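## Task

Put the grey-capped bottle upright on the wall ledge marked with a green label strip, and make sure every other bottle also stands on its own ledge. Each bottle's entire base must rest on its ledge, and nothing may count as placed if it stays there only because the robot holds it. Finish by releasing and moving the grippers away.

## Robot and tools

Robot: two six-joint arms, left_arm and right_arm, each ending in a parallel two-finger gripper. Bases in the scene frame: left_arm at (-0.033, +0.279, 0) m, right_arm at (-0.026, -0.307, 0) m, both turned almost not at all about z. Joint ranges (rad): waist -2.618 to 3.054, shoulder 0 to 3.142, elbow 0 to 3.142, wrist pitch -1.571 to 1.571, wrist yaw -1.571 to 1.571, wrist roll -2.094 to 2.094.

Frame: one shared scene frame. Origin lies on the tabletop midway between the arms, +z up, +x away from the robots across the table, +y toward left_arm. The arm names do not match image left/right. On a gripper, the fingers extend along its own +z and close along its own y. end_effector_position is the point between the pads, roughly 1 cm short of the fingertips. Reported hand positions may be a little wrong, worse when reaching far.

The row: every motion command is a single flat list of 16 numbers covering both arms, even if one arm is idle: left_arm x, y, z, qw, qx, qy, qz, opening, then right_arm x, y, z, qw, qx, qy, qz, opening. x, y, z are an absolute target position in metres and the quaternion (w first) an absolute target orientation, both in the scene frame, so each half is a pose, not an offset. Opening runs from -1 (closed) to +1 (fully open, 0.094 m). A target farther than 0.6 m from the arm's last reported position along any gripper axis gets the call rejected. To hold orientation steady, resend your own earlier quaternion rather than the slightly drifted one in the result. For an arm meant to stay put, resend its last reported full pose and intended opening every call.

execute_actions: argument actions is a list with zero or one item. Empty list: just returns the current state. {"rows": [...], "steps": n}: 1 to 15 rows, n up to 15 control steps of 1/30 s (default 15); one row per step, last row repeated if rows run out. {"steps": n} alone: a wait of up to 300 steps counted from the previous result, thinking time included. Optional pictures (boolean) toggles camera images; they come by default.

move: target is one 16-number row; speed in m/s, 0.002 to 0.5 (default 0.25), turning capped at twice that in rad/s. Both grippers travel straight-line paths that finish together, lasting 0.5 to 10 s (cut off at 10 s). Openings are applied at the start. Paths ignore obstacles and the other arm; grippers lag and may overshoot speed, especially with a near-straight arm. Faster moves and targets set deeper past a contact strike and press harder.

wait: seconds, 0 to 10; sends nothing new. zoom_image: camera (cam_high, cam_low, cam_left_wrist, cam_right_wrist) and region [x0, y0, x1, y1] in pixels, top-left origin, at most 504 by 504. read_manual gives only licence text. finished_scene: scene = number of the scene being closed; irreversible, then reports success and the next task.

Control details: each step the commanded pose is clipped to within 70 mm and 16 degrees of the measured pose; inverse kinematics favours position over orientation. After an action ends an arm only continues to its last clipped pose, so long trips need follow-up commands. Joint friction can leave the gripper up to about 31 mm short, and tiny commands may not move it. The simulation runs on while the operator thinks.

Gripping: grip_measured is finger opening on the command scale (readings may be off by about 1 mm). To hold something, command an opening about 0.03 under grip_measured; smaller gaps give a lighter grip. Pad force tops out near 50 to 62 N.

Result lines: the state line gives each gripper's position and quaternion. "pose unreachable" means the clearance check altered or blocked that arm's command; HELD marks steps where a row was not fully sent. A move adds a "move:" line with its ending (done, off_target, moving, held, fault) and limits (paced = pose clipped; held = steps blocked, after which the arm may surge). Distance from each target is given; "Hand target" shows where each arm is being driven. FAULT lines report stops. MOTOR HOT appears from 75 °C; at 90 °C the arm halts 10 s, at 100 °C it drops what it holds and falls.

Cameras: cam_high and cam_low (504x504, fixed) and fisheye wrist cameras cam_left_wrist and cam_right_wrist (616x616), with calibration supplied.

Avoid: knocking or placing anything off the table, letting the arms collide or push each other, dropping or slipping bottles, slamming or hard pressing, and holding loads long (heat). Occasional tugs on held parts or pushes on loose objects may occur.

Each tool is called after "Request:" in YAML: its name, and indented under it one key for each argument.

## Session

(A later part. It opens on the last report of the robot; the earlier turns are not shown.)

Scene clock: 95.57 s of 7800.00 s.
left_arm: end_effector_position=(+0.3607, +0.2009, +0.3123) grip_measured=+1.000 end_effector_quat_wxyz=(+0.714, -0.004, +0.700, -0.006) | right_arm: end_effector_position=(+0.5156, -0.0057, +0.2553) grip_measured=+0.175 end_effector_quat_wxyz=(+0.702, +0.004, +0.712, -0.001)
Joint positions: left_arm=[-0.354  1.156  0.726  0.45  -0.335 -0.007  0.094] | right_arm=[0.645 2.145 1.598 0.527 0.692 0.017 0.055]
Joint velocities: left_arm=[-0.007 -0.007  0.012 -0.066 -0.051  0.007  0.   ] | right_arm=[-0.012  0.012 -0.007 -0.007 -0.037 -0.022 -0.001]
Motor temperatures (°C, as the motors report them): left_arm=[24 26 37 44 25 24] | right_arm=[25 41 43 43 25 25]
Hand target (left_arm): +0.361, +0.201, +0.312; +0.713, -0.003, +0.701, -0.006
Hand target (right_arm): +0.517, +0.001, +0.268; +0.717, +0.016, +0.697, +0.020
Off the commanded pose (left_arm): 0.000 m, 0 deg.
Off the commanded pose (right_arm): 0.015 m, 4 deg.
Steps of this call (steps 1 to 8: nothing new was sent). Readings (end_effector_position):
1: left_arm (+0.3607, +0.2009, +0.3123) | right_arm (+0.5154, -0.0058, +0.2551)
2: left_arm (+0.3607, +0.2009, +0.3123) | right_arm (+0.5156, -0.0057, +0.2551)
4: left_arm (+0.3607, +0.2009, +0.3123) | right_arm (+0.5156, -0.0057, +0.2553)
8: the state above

Request:
execute_actions:
  actions: []

Scene clock: 100.60 s of 7800.00 s.
left_arm: end_effector_position=(+0.3607, +0.2009, +0.3123) grip_measured=+1.000 end_effector_quat_wxyz=(+0.714, -0.004, +0.700, -0.006) | right_arm: end_effector_position=(+0.5156, -0.0057, +0.2553) grip_measured=+0.175 end_effector_quat_wxyz=(+0.702, +0.004, +0.712, -0.000)
Joint positions: left_arm=[-0.354  1.156  0.726  0.45  -0.335 -0.007  0.094] | right_arm=[0.645 2.145 1.598 0.527 0.692 0.017 0.055]
Joint velocities: left_arm=[-0.007 -0.012  0.002 -0.066 -0.022 -0.022  0.   ] | right_arm=[ 0.022  0.007  0.002  0.037  0.037 -0.022 -0.   ]
Motor temperatures (°C, as the motors report them): left_arm=[24 27 37 44 25 24] | right_arm=[25 43 44 44 25 25]
Hand target (left_arm): +0.361, +0.201, +0.312; +0.713, -0.003, +0.701, -0.006
Hand target (right_arm): +0.517, +0.001, +0.268; +0.717, +0.016, +0.697, +0.020
Off the commanded pose (left_arm): 0.000 m, 0 deg.
Off the commanded pose (right_arm): 0.015 m, 4 deg.
Steps of this call (steps 1 to 90: nothing new was sent; then 2.03 s passed at rest). Readings (end_effector_position):
1: left_arm (+0.3607, +0.2009, +0.3123) | right_arm (+0.5156, -0.0057, +0.2553)
2: left_arm (+0.3607, +0.2009, +0.3123) | right_arm (+0.5156, -0.0057, +0.2553)
4: left_arm (+0.3607, +0.2009, +0.3123) | right_arm (+0.5156, -0.0057, +0.2553)
8: left_arm (+0.3607, +0.2009, +0.3123) | right_arm (+0.5156, -0.0057, +0.2553)
90: the state above
camera_calibration (this result's frames):
cam_left_wrist: T_world_to_cam=[[-0.0418119, -0.996699, -0.0695977, 0.231841], [-0.594827, 0.0808006, -0.799782, 0.489481], [0.802766, 0.00795819, -0.596242, 0.00372827], [0, 0, 0, 1]] pos_world=[0.297857, 0.191496, 0.409836]
cam_right_wrist: T_world_to_cam=[[0.0278586, -0.991384, -0.127988, 0.0162043], [-0.679835, 0.0750767, -0.729512, 0.55859], [0.732836, 0.107334, -0.671886, -0.0922007], [0, 0, 0, 1]] pos_world=[0.446866, -0.0159761, 0.347624]

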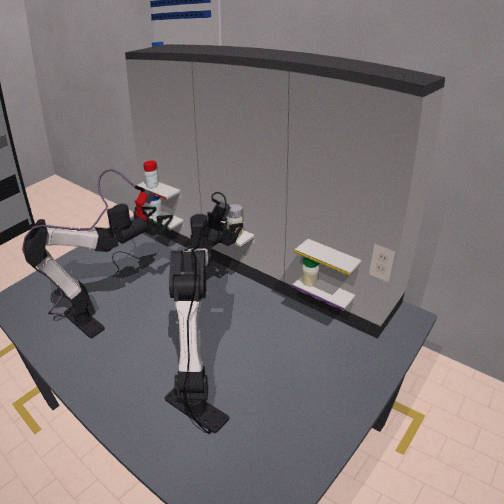

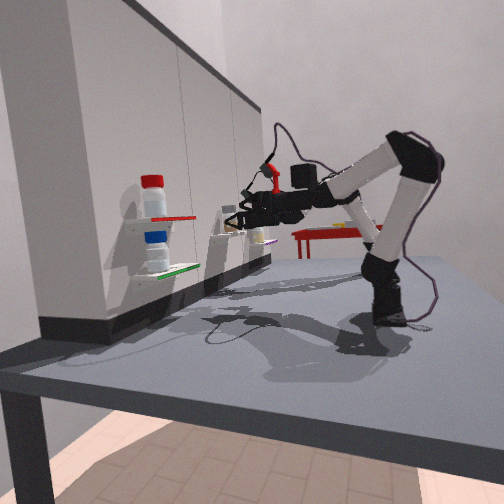

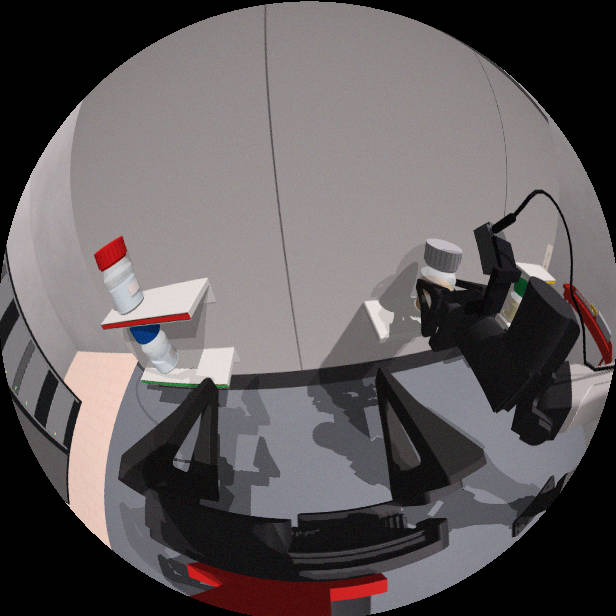

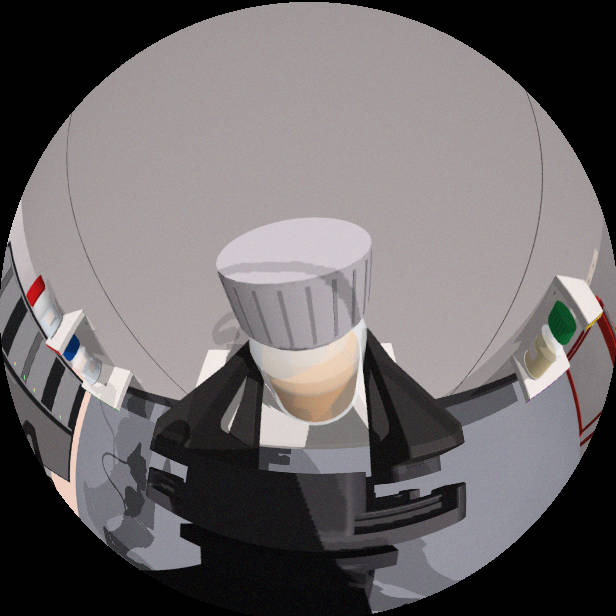

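Request:
zoom_image:
  camera: "cam_low"
  region: [200, 190, 280, 250]

Request:
zoom_image:
  camera: "cam_right_wrist"
  region: [180, 300, 440, 480]

Region (200, 190, 280, 250) of cam_low's 504x504 image, scaled by 6.300, with more detail than that image has; it fills the top 378 rows of this view, and the rest is white.

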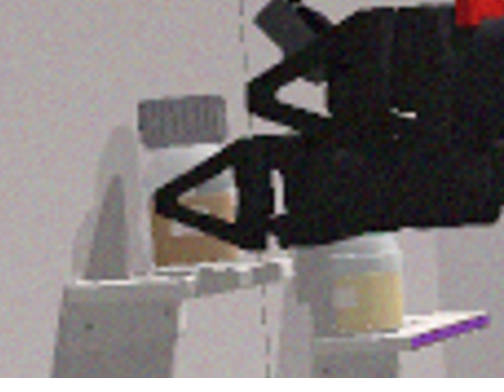

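Region (180, 300, 440, 480) of cam_right_wrist's 616x616 image, scaled by 1.938, with more detail than that image has; it fills the top 349 rows of this view, and the rest is white.

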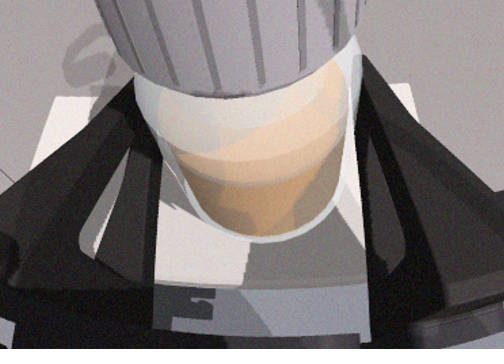

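Request:
execute_actions:
  actions:
    - {"rows": [[0.3607,0.2007,0.3119,0.713,-0.003,0.701,-0.006,1, 0.5175,0.0015,0.268,0.7180,0.0165,0.6962,0.0193,0.14],[0.3607,0.2007,0.3119,0.713,-0.003,0.701,-0.006,1, 0.5175,0.0015,0.268,0.7180,0.0165,0.6962,0.0193,0.155],[0.3607,0.2007,0.3119,0.713,-0.003,0.701,-0.006,1, 0.5175,0.0015,0.268,0.7180,0.0165,0.6962,0.0193,0.165],[0.3607,0.2007,0.3119,0.713,-0.003,0.701,-0.006,1, 0.5175,0.0015,0.268,0.7180,0.0165,0.6962,0.0193,0.172],[0.3607,0.2007,0.3119,0.713,-0.003,0.701,-0.006,1, 0.5175,0.0015,0.268,0.7180,0.0165,0.6962,0.0193,0.18],[0.3607,0.2007,0.3119,0.713,-0.003,0.701,-0.006,1, 0.5175,0.0015,0.268,0.7180,0.0165,0.6962,0.0193,0.2],[0.3607,0.2007,0.3119,0.713,-0.003,0.701,-0.006,1, 0.5175,0.0015,0.268,0.7180,0.0165,0.6962,0.0193,0.24],[0.3607,0.2007,0.3119,0.713,-0.003,0.701,-0.006,1, 0.5175,0.0015,0.268,0.7180,0.0165,0.6962,0.0193,0.3],[0.3607,0.2007,0.3119,0.713,-0.003,0.701,-0.006,1, 0.5175,0.0015,0.268,0.7180,0.0165,0.6962,0.0193,0.4],[0.3607,0.2007,0.3119,0.713,-0.003,0.701,-0.006,1, 0.5175,0.0015,0.268,0.7180,0.0165,0.6962,0.0193,0.5],[0.3607,0.2007,0.3119,0.713,-0.003,0.701,-0.006,1, 0.5175,0.0015,0.268,0.7180,0.0165,0.6962,0.0193,0.62],[0.3607,0.2007,0.3119,0.713,-0.003,0.701,-0.006,1, 0.5175,0.0015,0.268,0.7180,0.0165,0.6962,0.0193,0.75],[0.3607,0.2007,0.3119,0.713,-0.003,0.701,-0.006,1, 0.5175,0.0015,0.268,0.7180,0.0165,0.6962,0.0193,0.88],[0.3607,0.2007,0.3119,0.713,-0.003,0.701,-0.006,1, 0.5175,0.0015,0.268,0.7180,0.0165,0.6962,0.0193,1]], "steps": 15}

Scene clock: 108.20 s of 7800.00 s.
left_arm: end_effector_position=(+0.3607, +0.2009, +0.3123) grip_measured=+1.000 end_effector_quat_wxyz=(+0.714, -0.004, +0.700, -0.006) | right_arm: end_effector_position=(+0.5163, -0.0052, +0.2695) grip_measured=+0.991 end_effector_quat_wxyz=(+0.716, +0.016, +0.698, +0.012)
Joint positions: left_arm=[-0.354  1.156  0.726  0.45  -0.335 -0.007  0.094] | right_arm=[0.645 2.145 1.612 0.567 0.692 0.017 0.094]
Joint velocities: left_arm=[-0.007 -0.007  0.012 -0.037  0.007 -0.007  0.   ] | right_arm=[0.002 0.002 0.002 0.037 0.037 0.022 0.029]
Motor temperatures (°C, as the motors report them): left_arm=[24 27 37 45 25 24] | right_arm=[25 44 45 44 25 25]
Hand target (left_arm): +0.361, +0.201, +0.312; +0.713, -0.003, +0.701, -0.006
Hand target (right_arm): +0.518, +0.002, +0.268; +0.718, +0.016, +0.696, +0.020
Off the commanded pose (left_arm): 0.000 m, 0 deg.
Off the commanded pose (right_arm): 0.007 m, 1 deg.
Steps of this call (steps 1 to 90: nothing new was sent; then 4.10 s passed at rest; steps 91 to 105: all 15 steps of this action). Readings (end_effector_position):
91: left_arm (+0.3607, +0.2009, +0.3123) | right_arm (+0.5156, -0.0057, +0.2553)
92: left_arm (+0.3607, +0.2009, +0.3123) | right_arm (+0.5156, -0.0057, +0.2553)
94: left_arm (+0.3607, +0.2009, +0.3123) | right_arm (+0.5156, -0.0057, +0.2553)
98: left_arm (+0.3607, +0.2009, +0.3123) | right_arm (+0.5156, -0.0057, +0.2573)
105: the state above
camera_calibration (this result's frames):
cam_left_wrist: T_world_to_cam=[[-0.0418119, -0.996699, -0.0695977, 0.231841], [-0.594827, 0.0808006, -0.799782, 0.489481], [0.802766, 0.00795819, -0.596242, 0.00372827], [0, 0, 0, 1]] pos_world=[0.297857, 0.191496, 0.409836]
cam_right_wrist: T_world_to_cam=[[0.0338152, -0.98651, -0.160169, 0.024202], [-0.649169, 0.10017, -0.75402, 0.560315], [0.759892, 0.129474, -0.637024, -0.106464], [0, 0, 0, 1]] pos_world=[0.443822, -0.0184671, 0.358545]

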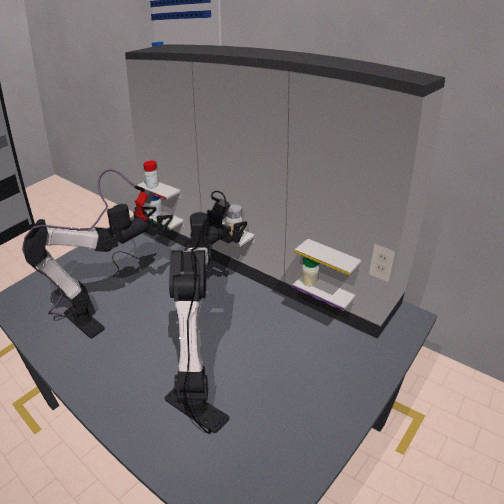

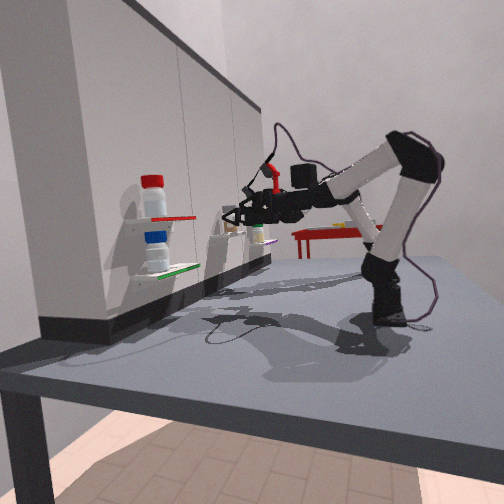

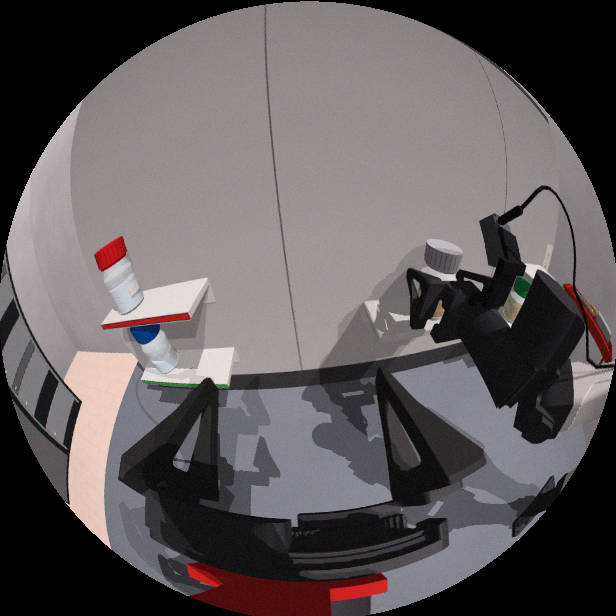

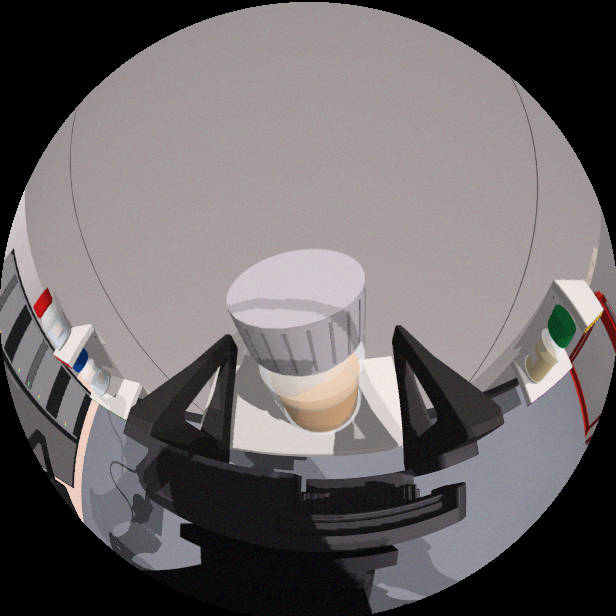

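Request:
move:
  target: [0.3607,0.2007,0.3119,0.713,-0.003,0.701,-0.006,1, 0.42,-0.006,0.285,0.716,0.016,0.698,0.012,1]
  speed: 0.2

Request:
move:
  target: [0.44,0.005,0.285,0.7071,0,0.7071,0,1, 0.34,-0.29,0.34,0.7071,0,0.7071,0,1]
  speed: 0.3

Scene clock: 110.83 s of 7800.00 s.
left_arm: end_effector_position=(+0.3607, +0.2009, +0.3123) grip_measured=+1.000 end_effector_quat_wxyz=(+0.714, -0.004, +0.700, -0.006) | right_arm: end_effector_position=(+0.4243, -0.0046, +0.2939) grip_measured=+1.000 end_effector_quat_wxyz=(+0.721, +0.022, +0.692, +0.020)
Joint positions: left_arm=[-0.354  1.156  0.726  0.45  -0.335 -0.007  0.094] | right_arm=[0.787 1.878 1.303 0.637 0.831 0.014 0.094]
Joint velocities: left_arm=[ 0.007  0.017 -0.002 -0.007 -0.022 -0.051  0.   ] | right_arm=[-0.002 -0.007  0.007 -0.037  0.037 -0.007  0.   ]
Motor temperatures (°C, as the motors report them): left_arm=[24 27 38 45 25 24] | right_arm=[25 45 45 44 25 25]
Hand target (left_arm): +0.361, +0.201, +0.312; +0.713, -0.003, +0.701, -0.006
Hand target (right_arm): +0.420, -0.007, +0.286; +0.717, +0.015, +0.697, +0.011
Off the commanded pose (left_arm): 0.000 m, 0 deg.
Off the commanded pose (right_arm): 0.010 m, 1 deg.
move: done
camera_calibration (this result's frames):
cam_left_wrist: T_world_to_cam=[[-0.0418119, -0.996699, -0.0695977, 0.231841], [-0.594827, 0.0808006, -0.799782, 0.489481], [0.802766, 0.00795819, -0.596242, 0.00372827], [0, 0, 0, 1]] pos_world=[0.297857, 0.191496, 0.409836]
cam_right_wrist: T_world_to_cam=[[0.0394571, -0.982968, -0.179494, 0.0350365], [-0.637857, 0.113494, -0.761746, 0.516519], [0.769143, 0.144548, -0.622515, -0.0292294], [0, 0, 0, 1]] pos_world=[0.350564, -0.0199568, 0.381549]

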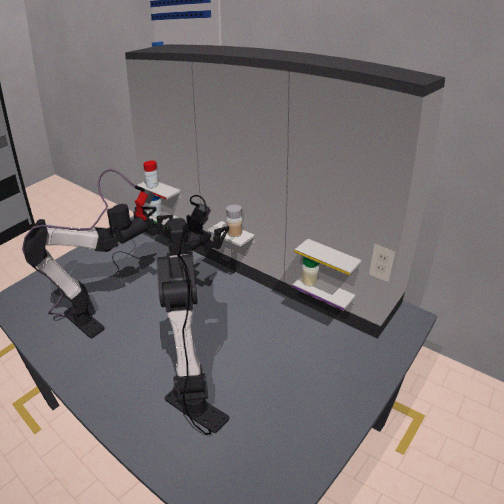

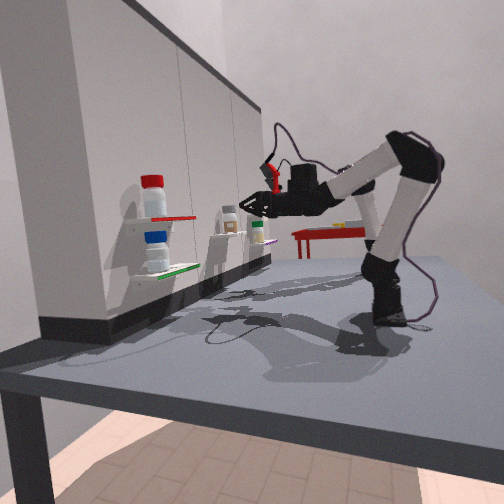

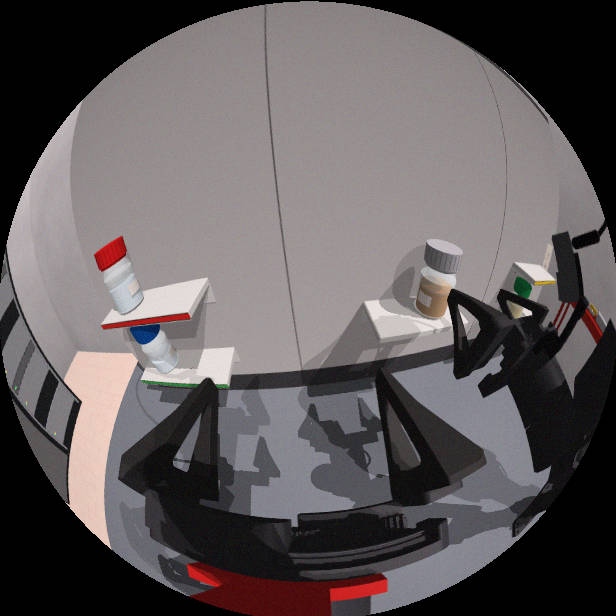

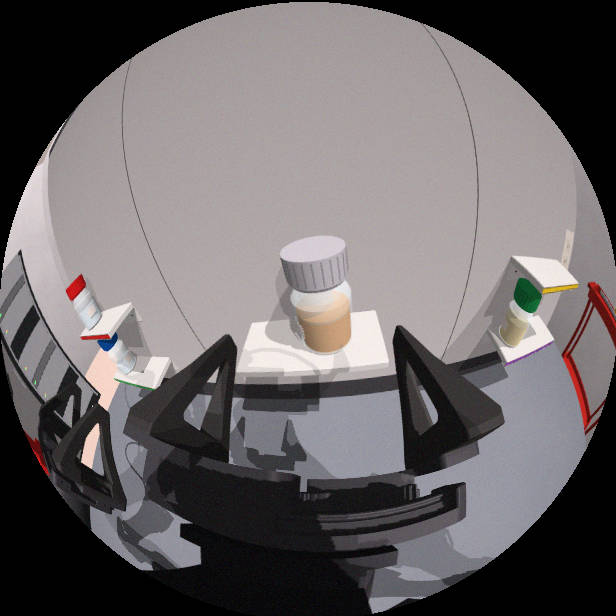

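Scene clock: 112.63 s of 7800.00 s.
left_arm: end_effector_position=(+0.4399, +0.0075, +0.2792) grip_measured=+1.000 end_effector_quat_wxyz=(+0.704, +0.003, +0.710, -0.003) | right_arm: end_effector_position=(+0.3441, -0.2874, +0.3522) grip_measured=+1.000 end_effector_quat_wxyz=(+0.717, +0.006, +0.697, +0.010)
Joint positions: left_arm=[-0.748  1.853  1.266  0.577 -0.723 -0.007  0.094] | right_arm=[0.055 0.982 0.79  0.22  0.091 0.019 0.094]
Joint velocities: left_arm=[-0.002 -0.032  0.007 -0.022 -0.022 -0.022  0.   ] | right_arm=[-0.007  0.007  0.007 -0.037 -0.051 -0.051  0.   ]
Motor temperatures (°C, as the motors report them): left_arm=[24 27 38 45 25 24] | right_arm=[25 45 45 44 25 25]
Hand target (left_arm): +0.442, +0.005, +0.282; +0.706, -0.001, +0.708, -0.002
Hand target (right_arm): +0.343, -0.291, +0.340; +0.704, +0.007, +0.710, +0.007
Off the commanded pose (left_arm): 0.006 m, 1 deg.
Off the commanded pose (right_arm): 0.013 m, 2 deg.
move: off_target (right_arm)
camera_calibration (this result's frames):
cam_left_wrist: T_world_to_cam=[[-0.0495, -0.995411, -0.0818955, 0.0469747], [-0.615503, 0.0949775, -0.782391, 0.529899], [0.786579, 0.0116786, -0.61738, -0.0650329], [0, 0, 0, 1]] pos_world=[0.379633, -0.00280985, 0.378285]
cam_right_wrist: T_world_to_cam=[[0.0444555, -0.988654, -0.143478, -0.245298], [-0.648631, 0.0806667, -0.756816, 0.534338], [0.759804, 0.126709, -0.637686, 0.113072], [0, 0, 0, 1]] pos_world=[0.271581, -0.299945, 0.441305]

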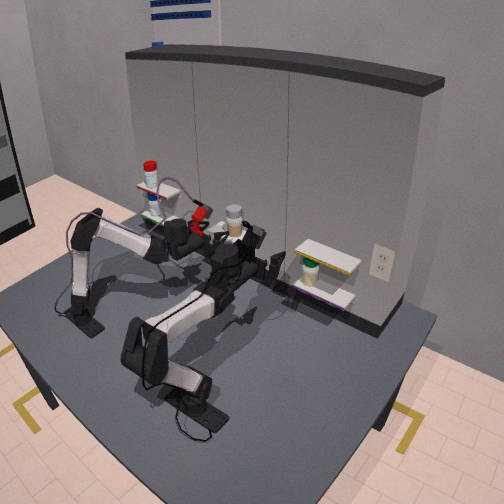

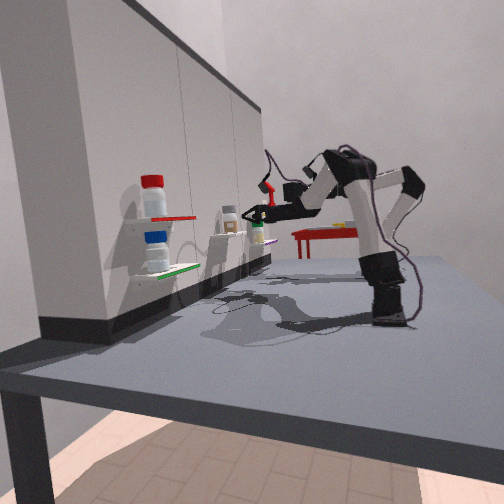

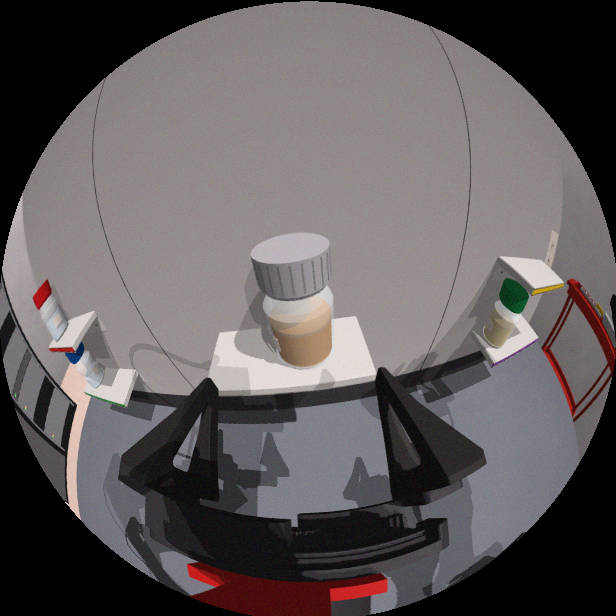

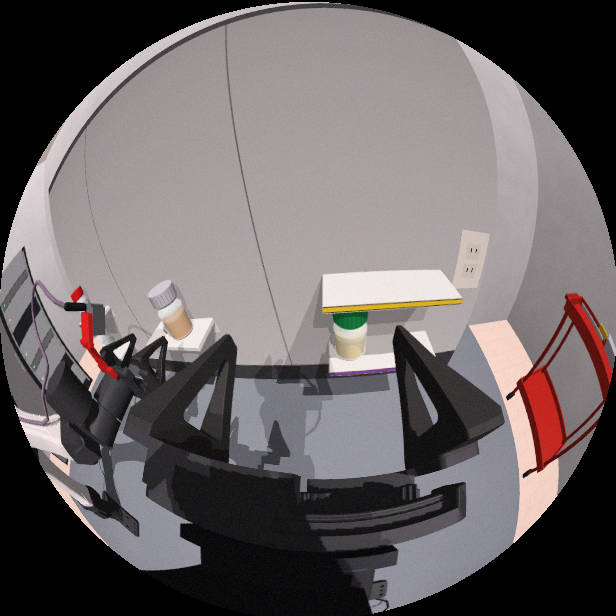

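Request:
zoom_image:
  camera: "cam_left_wrist"
  region: [190, 220, 400, 410]

Region (190, 220, 400, 410) of cam_left_wrist's 616x616 image, scaled by 2.400, with more detail than that image has; it fills the top 456 rows of this view, and the rest is white.

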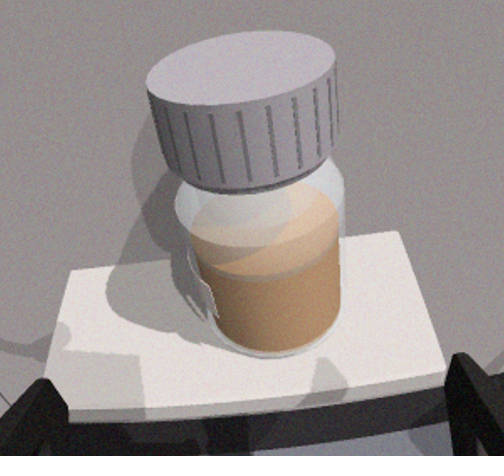

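Request:
move:
  target: [0.521,0.001,0.274,0.7071,0,0.7071,0,1, 0.3441,-0.2874,0.3522,0.717,0.006,0.697,0.010,1]
  speed: 0.12

Scene clock: 127.13 s of 7800.00 s.
left_arm: end_effector_position=(+0.5159, +0.0054, +0.2763) grip_measured=+1.000 end_effector_quat_wxyz=(+0.711, -0.008, +0.703, -0.003) | right_arm: end_effector_position=(+0.3441, -0.2869, +0.3524) grip_measured=+1.000 end_effector_quat_wxyz=(+0.717, +0.005, +0.697, +0.010)
Joint positions: left_arm=[-0.647  2.088  1.568  0.533 -0.638 -0.007  0.094] | right_arm=[0.055 0.982 0.79  0.221 0.089 0.019 0.094]
Joint velocities: left_arm=[-0.022 -0.017  0.007 -0.051  0.066 -0.007  0.   ] | right_arm=[-0.022 -0.007  0.007 -0.037  0.007 -0.037  0.   ]
Motor temperatures (°C, as the motors report them): left_arm=[24 30 39 44 25 24] | right_arm=[25 39 44 43 25 25]
Hand target (left_arm): +0.521, +0.003, +0.273; +0.708, +0.000, +0.707, +0.000
Hand target (right_arm): +0.344, -0.287, +0.352; +0.717, +0.006, +0.697, +0.010
Off the commanded pose (left_arm): 0.007 m, 1 deg.
Off the commanded pose (right_arm): 0.001 m, 0 deg.
After step 90, 10.43 s passed at rest.
move: done
camera_calibration (this result's frames):
cam_left_wrist: T_world_to_cam=[[-0.0317805, -0.997184, -0.0679311, 0.0354024], [-0.602333, 0.0733453, -0.794868, 0.571363], [0.797612, 0.0156558, -0.602968, -0.136332], [0, 0, 0, 1]] pos_world=[0.454016, -0.00446978, 0.37436]
cam_right_wrist: T_world_to_cam=[[0.0472043, -0.988533, -0.14344, -0.245741], [-0.648263, 0.0789336, -0.757314, 0.53399], [0.759951, 0.128735, -0.637104, 0.113465], [0, 0, 0, 1]] pos_world=[0.271539, -0.29968, 0.441438]

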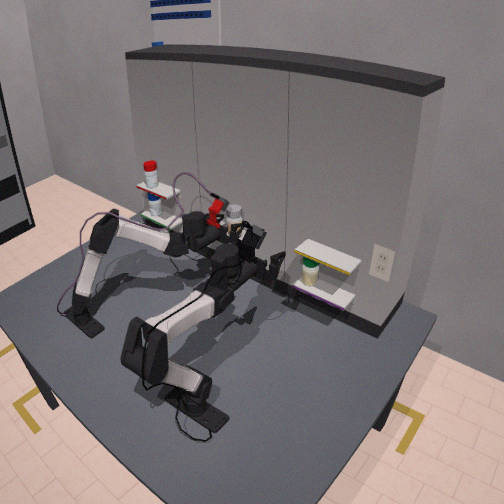

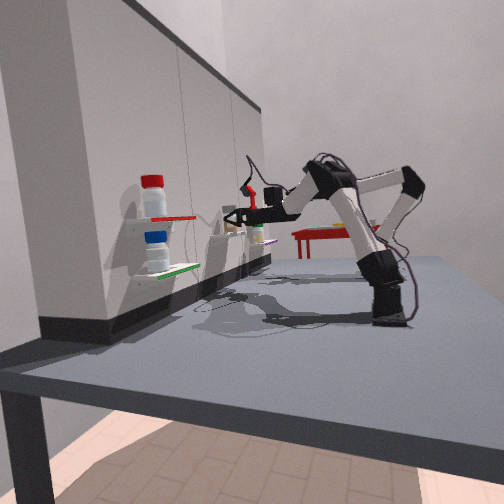

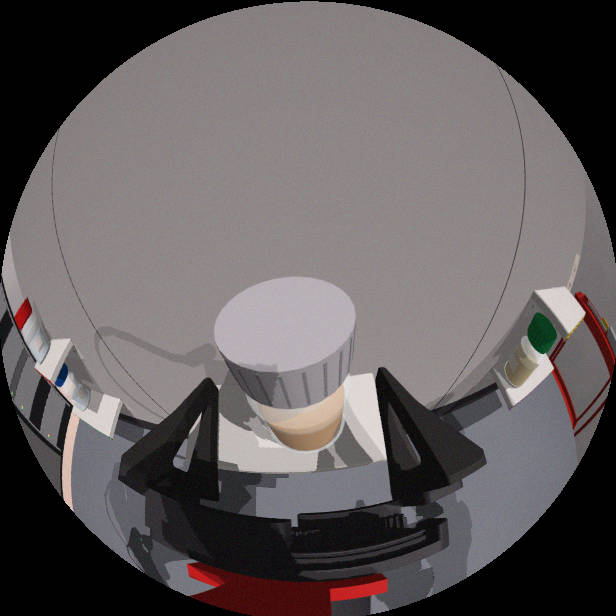

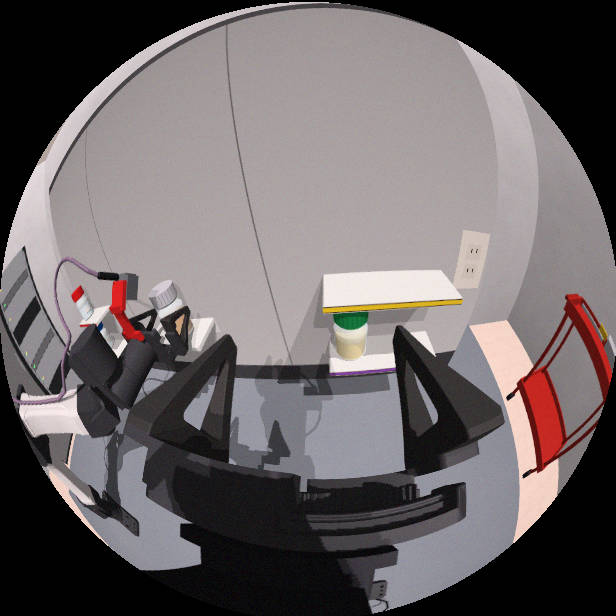

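Request:
zoom_image:
  camera: "cam_low"
  region: [200, 190, 280, 250]

Request:
zoom_image:
  camera: "cam_left_wrist"
  region: [180, 260, 420, 480]

Region (200, 190, 280, 250) of cam_low's 504x504 image, scaled by 6.300, with more detail than that image has; it fills the top 378 rows of this view, and the rest is white.

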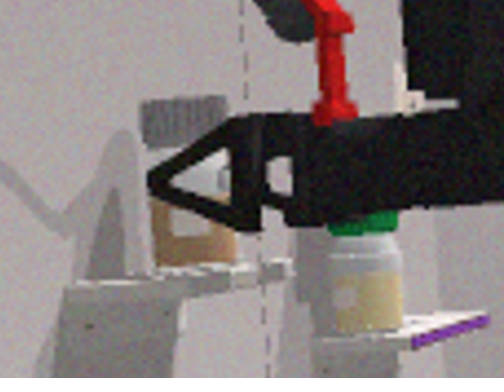

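Region (180, 260, 420, 480) of cam_left_wrist's 616x616 image, scaled by 2.100, with more detail than that image has; it fills the top 462 rows of this view, and the rest is white.

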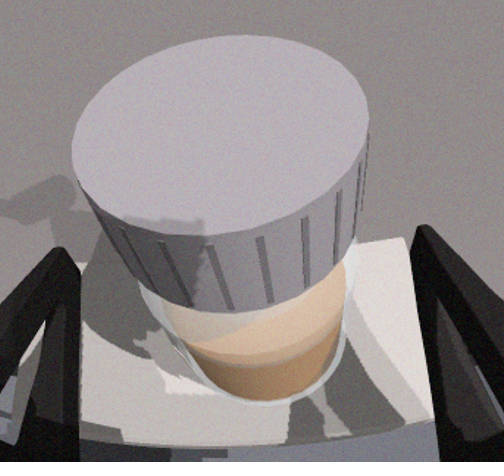

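Request:
execute_actions:
  actions:
    - {"rows": [[0.5183,0.0037,0.2658,0.7059,-0.0042,0.7082,0.0008,1, 0.3441,-0.2874,0.3522,0.717,0.006,0.697,0.010,1],[0.5185,0.0035,0.2646,0.7054,-0.0038,0.7088,0.0012,1, 0.3441,-0.2874,0.3522,0.717,0.006,0.697,0.010,1],[0.5188,0.0033,0.2634,0.7048,-0.0034,0.7093,0.0016,1, 0.3441,-0.2874,0.3522,0.717,0.006,0.697,0.010,1],[0.5191,0.0031,0.2623,0.7042,-0.0030,0.7099,0.0021,1, 0.3441,-0.2874,0.3522,0.717,0.006,0.697,0.010,1],[0.5193,0.0029,0.2611,0.7037,-0.0026,0.7105,0.0025,1, 0.3441,-0.2874,0.3522,0.717,0.006,0.697,0.010,1],[0.5196,0.0027,0.2599,0.7031,-0.0022,0.7111,0.0029,1, 0.3441,-0.2874,0.3522,0.717,0.006,0.697,0.010,1],[0.5198,0.0025,0.2588,0.7026,-0.0017,0.7116,0.0033,1, 0.3441,-0.2874,0.3522,0.717,0.006,0.697,0.010,1]], "steps": 12}
  pictures: false

Scene clock: 136.67 s of 7800.00 s.
left_arm: end_effector_position=(+0.5172, +0.0042, +0.2707) grip_measured=+1.000 end_effector_quat_wxyz=(+0.708, -0.005, +0.706, -0.001) | right_arm: end_effector_position=(+0.3441, -0.2869, +0.3524) grip_measured=+1.000 end_effector_quat_wxyz=(+0.717, +0.005, +0.697, +0.010)
Joint positions: left_arm=[-0.647  2.097  1.569  0.532 -0.637 -0.007  0.094] | right_arm=[0.055 0.982 0.79  0.221 0.089 0.019 0.094]
Joint velocities: left_arm=[-0.017  0.032  0.002 -0.022 -0.037  0.037  0.   ] | right_arm=[-0.012 -0.002 -0.022  0.007 -0.022 -0.022  0.   ]
Motor temperatures (°C, as the motors report them): left_arm=[24 33 40 44 25 24] | right_arm=[25 36 44 43 25 25]
Hand target (left_arm): +0.520, +0.003, +0.259; +0.703, -0.002, +0.711, +0.003
Hand target (right_arm): +0.344, -0.287, +0.352; +0.717, +0.006, +0.697, +0.010
Off the commanded pose (left_arm): 0.012 m, 1 deg.
Off the commanded pose (right_arm): 0.001 m, 0 deg.
Steps of this call (steps 1 to 90: nothing new was sent; then 6.13 s passed at rest; steps 91 to 102: all 12 steps of this action). Readings (end_effector_position):
91: left_arm (+0.5160, +0.0051, +0.2762) | right_arm (+0.3441, -0.2869, +0.3524)
92: left_arm (+0.5160, +0.0051, +0.2762) | right_arm (+0.3441, -0.2869, +0.3524)
94: left_arm (+0.5160, +0.0051, +0.2762) | right_arm (+0.3441, -0.2869, +0.3524)
98: left_arm (+0.5162, +0.0049, +0.2752) | right_arm (+0.3441, -0.2869, +0.3524)
102: the state above

Request:
execute_actions:
  actions: []
  pictures: false

Scene clock: 137.73 s of 7800.00 s.
left_arm: end_effector_position=(+0.5176, +0.0039, +0.2689) grip_measured=+1.000 end_effector_quat_wxyz=(+0.707, -0.005, +0.707, -0.000) | right_arm: end_effector_position=(+0.3441, -0.2869, +0.3524) grip_measured=+1.000 end_effector_quat_wxyz=(+0.717, +0.005, +0.697, +0.010)
Joint positions: left_arm=[-0.647  2.1    1.569  0.532 -0.637 -0.007  0.094] | right_arm=[0.055 0.982 0.79  0.221 0.089 0.019 0.094]
Joint velocities: left_arm=[-0.007 -0.022  0.027 -0.007  0.037  0.007  0.   ] | right_arm=[ 0.002  0.017  0.002 -0.037  0.022  0.007  0.   ]
Motor temperatures (°C, as the motors report them): left_arm=[24 33 40 44 25 24] | right_arm=[25 36 44 43 25 25]
Hand target (left_arm): +0.520, +0.003, +0.259; +0.703, -0.002, +0.711, +0.003
Hand target (right_arm): +0.344, -0.287, +0.352; +0.717, +0.006, +0.697, +0.010
Off the commanded pose (left_arm): 0.010 m, 1 deg.
Off the commanded pose (right_arm): 0.001 m, 0 deg.
Steps of this call (steps 1 to 32: nothing new was sent). Readings (end_effector_position):
1: left_arm (+0.5174, +0.0041, +0.2698) | right_arm (+0.3441, -0.2869, +0.3524)
2: left_arm (+0.5176, +0.0040, +0.2691) | right_arm (+0.3441, -0.2869, +0.3524)
4: left_arm (+0.5176, +0.0039, +0.2689) | right_arm (+0.3441, -0.2869, +0.3524)
8: left_arm (+0.5176, +0.0039, +0.2689) | right_arm (+0.3441, -0.2869, +0.3524)
32: the state above

Request:
execute_actions:
  actions:
    - {"rows": [[0.5176,0.0039,0.2689,0.707,-0.005,0.707,0,0.88, 0.3441,-0.2874,0.3522,0.717,0.006,0.697,0.010,1],[0.5176,0.0039,0.2689,0.707,-0.005,0.707,0,0.76, 0.3441,-0.2874,0.3522,0.717,0.006,0.697,0.010,1],[0.5176,0.0039,0.2689,0.707,-0.005,0.707,0,0.64, 0.3441,-0.2874,0.3522,0.717,0.006,0.697,0.010,1],[0.5176,0.0039,0.2689,0.707,-0.005,0.707,0,0.53, 0.3441,-0.2874,0.3522,0.717,0.006,0.697,0.010,1],[0.5176,0.0039,0.2689,0.707,-0.005,0.707,0,0.44, 0.3441,-0.2874,0.3522,0.717,0.006,0.697,0.010,1],[0.5176,0.0039,0.2689,0.707,-0.005,0.707,0,0.37, 0.3441,-0.2874,0.3522,0.717,0.006,0.697,0.010,1],[0.5176,0.0039,0.2689,0.707,-0.005,0.707,0,0.32, 0.3441,-0.2874,0.3522,0.717,0.006,0.697,0.010,1],[0.5176,0.0039,0.2689,0.707,-0.005,0.707,0,0.28, 0.3441,-0.2874,0.3522,0.717,0.006,0.697,0.010,1],[0.5176,0.0039,0.2689,0.707,-0.005,0.707,0,0.25, 0.3441,-0.2874,0.3522,0.717,0.006,0.697,0.010,1],[0.5176,0.0039,0.2689,0.707,-0.005,0.707,0,0.225, 0.3441,-0.2874,0.3522,0.717,0.006,0.697,0.010,1],[0.5176,0.0039,0.2689,0.707,-0.005,0.707,0,0.205, 0.3441,-0.2874,0.3522,0.717,0.006,0.697,0.010,1],[0.5176,0.0039,0.2689,0.707,-0.005,0.707,0,0.19, 0.3441,-0.2874,0.3522,0.717,0.006,0.697,0.010,1],[0.5176,0.0039,0.2689,0.707,-0.005,0.707,0,0.178, 0.3441,-0.2874,0.3522,0.717,0.006,0.697,0.010,1],[0.5176,0.0039,0.2689,0.707,-0.005,0.707,0,0.165, 0.3441,-0.2874,0.3522,0.717,0.006,0.697,0.010,1],[0.5176,0.0039,0.2689,0.707,-0.005,0.707,0,0.15, 0.3441,-0.2874,0.3522,0.717,0.006,0.697,0.010,1]], "steps": 15}
  pictures: false

Request:
execute_actions:
  actions:
    - {"rows": [[0.5176,0.0039,0.2689,0.707,-0.005,0.707,0,0.135, 0.3441,-0.2874,0.3522,0.717,0.006,0.697,0.010,1],[0.5176,0.0039,0.2689,0.707,-0.005,0.707,0,0.12, 0.3441,-0.2874,0.3522,0.717,0.006,0.697,0.010,1],[0.5176,0.0039,0.2689,0.707,-0.005,0.707,0,0.11, 0.3441,-0.2874,0.3522,0.717,0.006,0.697,0.010,1]], "steps": 6}

Scene clock: 143.10 s of 7800.00 s.
left_arm: end_effector_position=(+0.5176, +0.0039, +0.2689) grip_measured=+0.172 end_effector_quat_wxyz=(+0.707, -0.005, +0.707, -0.000) | right_arm: end_effector_position=(+0.3441, -0.2869, +0.3524) grip_measured=+1.000 end_effector_quat_wxyz=(+0.717, +0.005, +0.697, +0.010)
Joint positions: left_arm=[-0.647  2.1    1.569  0.532 -0.636 -0.007  0.055] | right_arm=[0.055 0.982 0.79  0.221 0.089 0.019 0.094]
Joint velocities: left_arm=[ 0.002  0.002 -0.012  0.051 -0.007  0.007 -0.005] | right_arm=[-0.017  0.007 -0.017  0.022 -0.022  0.022  0.   ]
Motor temperatures (°C, as the motors report them): left_arm=[24 35 40 44 25 24] | right_arm=[25 35 44 43 25 25]
Hand target (left_arm): +0.518, +0.004, +0.269; +0.707, -0.005, +0.707, -0.000
Hand target (right_arm): +0.344, -0.287, +0.352; +0.717, +0.006, +0.697, +0.010
Off the commanded pose (left_arm): 0.000 m, 0 deg.
Off the commanded pose (right_arm): 0.001 m, 0 deg.
Steps of this call (steps 1 to 90: nothing new was sent; then 1.87 s passed at rest; steps 91 to 105: all 15 steps of this action). Readings (end_effector_position):
91: left_arm (+0.5176, +0.0039, +0.2689) | right_arm (+0.3441, -0.2869, +0.3524)
92: left_arm (+0.5176, +0.0039, +0.2689) | right_arm (+0.3441, -0.2869, +0.3524)
94: left_arm (+0.5176, +0.0039, +0.2689) | right_arm (+0.3441, -0.2869, +0.3524)
98: left_arm (+0.5176, +0.0039, +0.2689) | right_arm (+0.3441, -0.2869, +0.3524)
105: the state above

Scene clock: 143.30 s of 7800.00 s.
left_arm: end_effector_position=(+0.5176, +0.0039, +0.2689) grip_measured=+0.171 end_effector_quat_wxyz=(+0.707, -0.005, +0.707, -0.000) | right_arm: end_effector_position=(+0.3441, -0.2869, +0.3524) grip_measured=+1.000 end_effector_quat_wxyz=(+0.717, +0.005, +0.697, +0.010)
Joint positions: left_arm=[-0.647  2.1    1.569  0.532 -0.636 -0.007  0.055] | right_arm=[0.055 0.982 0.79  0.221 0.089 0.019 0.094]
Joint velocities: left_arm=[-0.002 -0.032 -0.012  0.051  0.051 -0.022 -0.   ] | right_arm=[-0.042 -0.002  0.002  0.037 -0.051  0.022  0.   ]
Motor temperatures (°C, as the motors report them): left_arm=[24 35 40 44 25 24] | right_arm=[25 35 44 43 25 25]
Hand target (left_arm): +0.518, +0.004, +0.269; +0.707, -0.005, +0.707, -0.000
Hand target (right_arm): +0.344, -0.287, +0.352; +0.717, +0.006, +0.697, +0.010
Off the commanded pose (left_arm): 0.000 m, 0 deg.
Off the commanded pose (right_arm): 0.001 m, 0 deg.
Steps of this call (steps 1 to 6: all 6 steps of this action). Readings (end_effector_position):
1: left_arm (+0.5176, +0.0039, +0.2689) | right_arm (+0.3441, -0.2869, +0.3524)
2: left_arm (+0.5176, +0.0039, +0.2689) | right_arm (+0.3441, -0.2869, +0.3524)
4: left_arm (+0.5176, +0.0039, +0.2689) | right_arm (+0.3441, -0.2869, +0.3524)
6: the state above
camera_calibration (this result's frames):
cam_left_wrist: T_world_to_cam=[[-0.0344545, -0.996556, -0.0754307, 0.0368173], [-0.610715, 0.0807385, -0.787724, 0.569022], [0.791101, 0.018926, -0.611393, -0.136446], [0, 0, 0, 1]] pos_world=[0.456721, -0.00666906, 0.367587]
cam_right_wrist: T_world_to_cam=[[0.0472043, -0.988533, -0.14344, -0.245741], [-0.648263, 0.0789336, -0.757314, 0.53399], [0.759951, 0.128735, -0.637104, 0.113465], [0, 0, 0, 1]] pos_world=[0.271539, -0.29968, 0.441438]

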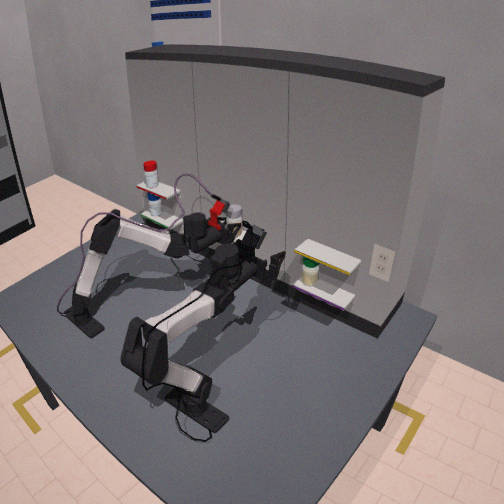

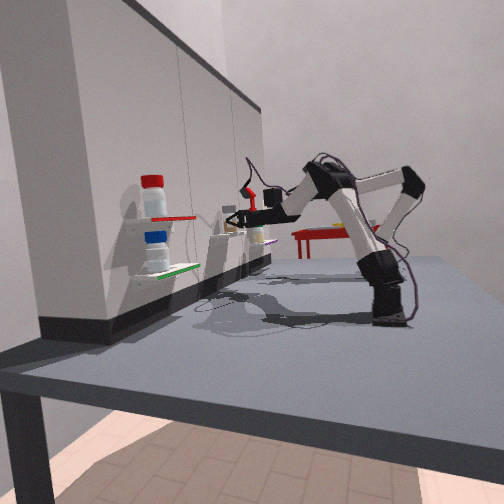

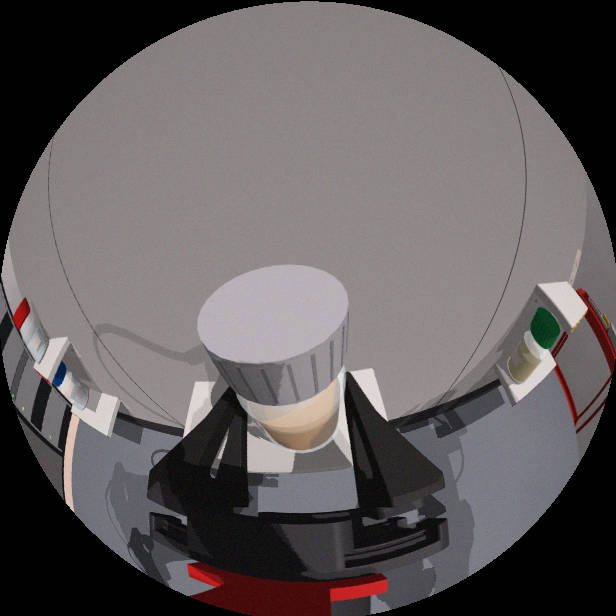

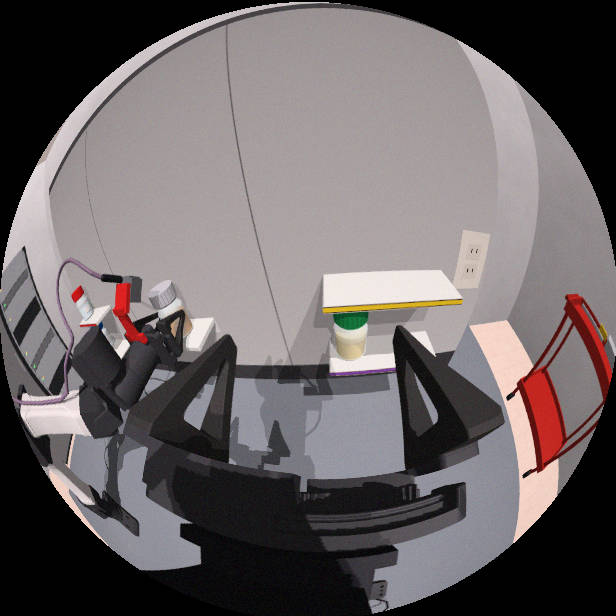

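Request:
move:
  target: [0.4973,0.0188,0.3436,0.7425,-0.032,0.6686,-0.0274,0.11, 0.3441,-0.2874,0.3522,0.717,0.006,0.697,0.010,1]
  speed: 0.12

Scene clock: 149.13 s of 7800.00 s.
left_arm: end_effector_position=(+0.5015, +0.0157, +0.3253) grip_measured=+0.171 end_effector_quat_wxyz=(+0.728, -0.020, +0.685, -0.016) | right_arm: end_effector_position=(+0.3441, -0.2869, +0.3524) grip_measured=+1.000 end_effector_quat_wxyz=(+0.717, +0.005, +0.697, +0.010)
Joint positions: left_arm=[-0.647  1.99   1.569  0.497 -0.636 -0.007  0.055] | right_arm=[0.055 0.982 0.79  0.221 0.089 0.019 0.094]
Joint velocities: left_arm=[-0.017  0.002 -0.002  0.051  0.037  0.066  0.001] | right_arm=[-0.017 -0.022  0.002 -0.007  0.022 -0.037  0.   ]
Motor temperatures (°C, as the motors report them): left_arm=[24 37 40 45 25 24] | right_arm=[25 34 44 44 25 25]
Hand target (left_arm): +0.497, +0.019, +0.343; +0.742, -0.032, +0.669, -0.028
Hand target (right_arm): +0.344, -0.287, +0.352; +0.717, +0.006, +0.697, +0.010
Off the commanded pose (left_arm): 0.019 m, 3 deg.
Off the commanded pose (right_arm): 0.001 m, 0 deg.
After step 90, 1.83 s passed at rest.
move: off_target (left_arm)
camera_calibration (this result's frames):
cam_left_wrist: T_world_to_cam=[[-0.0311353, -0.998978, -0.0327716, 0.0367525], [-0.561198, 0.0446037, -0.826479, 0.590988], [0.827096, -0.00734133, -0.562013, -0.123113], [0, 0, 0, 1]] pos_world=[0.434632, 0.00945081, 0.420453]
cam_right_wrist: T_world_to_cam=[[0.0472043, -0.988533, -0.14344, -0.245741], [-0.648263, 0.0789336, -0.757314, 0.53399], [0.759951, 0.128735, -0.637104, 0.113465], [0, 0, 0, 1]] pos_world=[0.271539, -0.29968, 0.441438]

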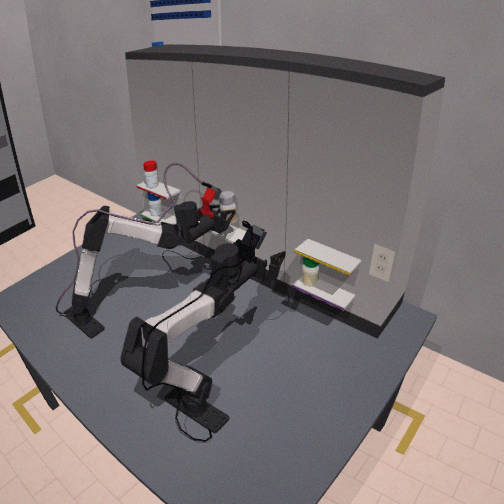

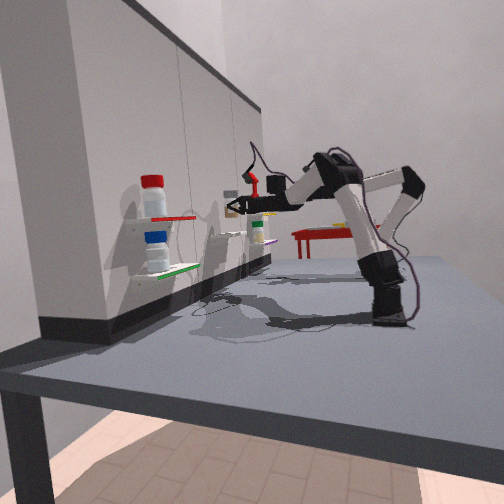

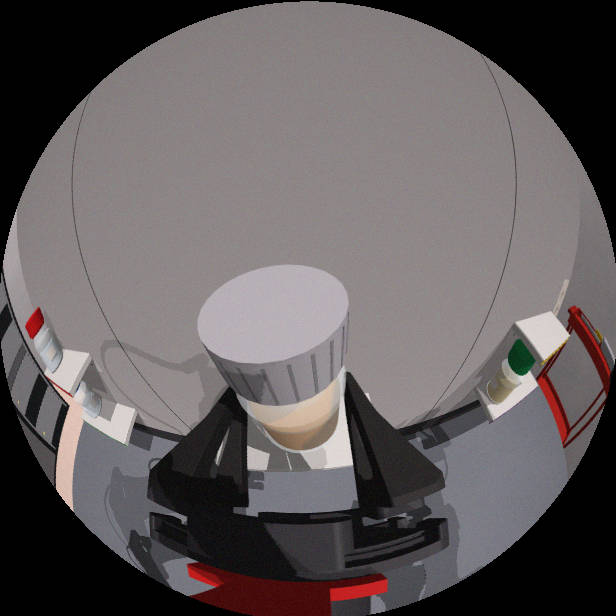

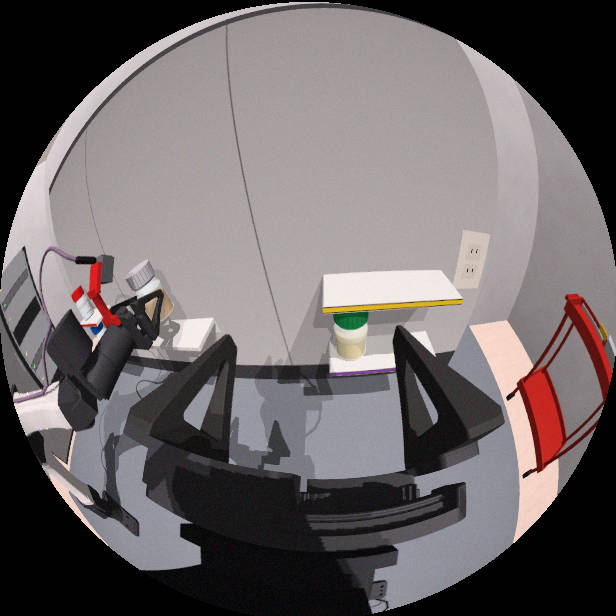

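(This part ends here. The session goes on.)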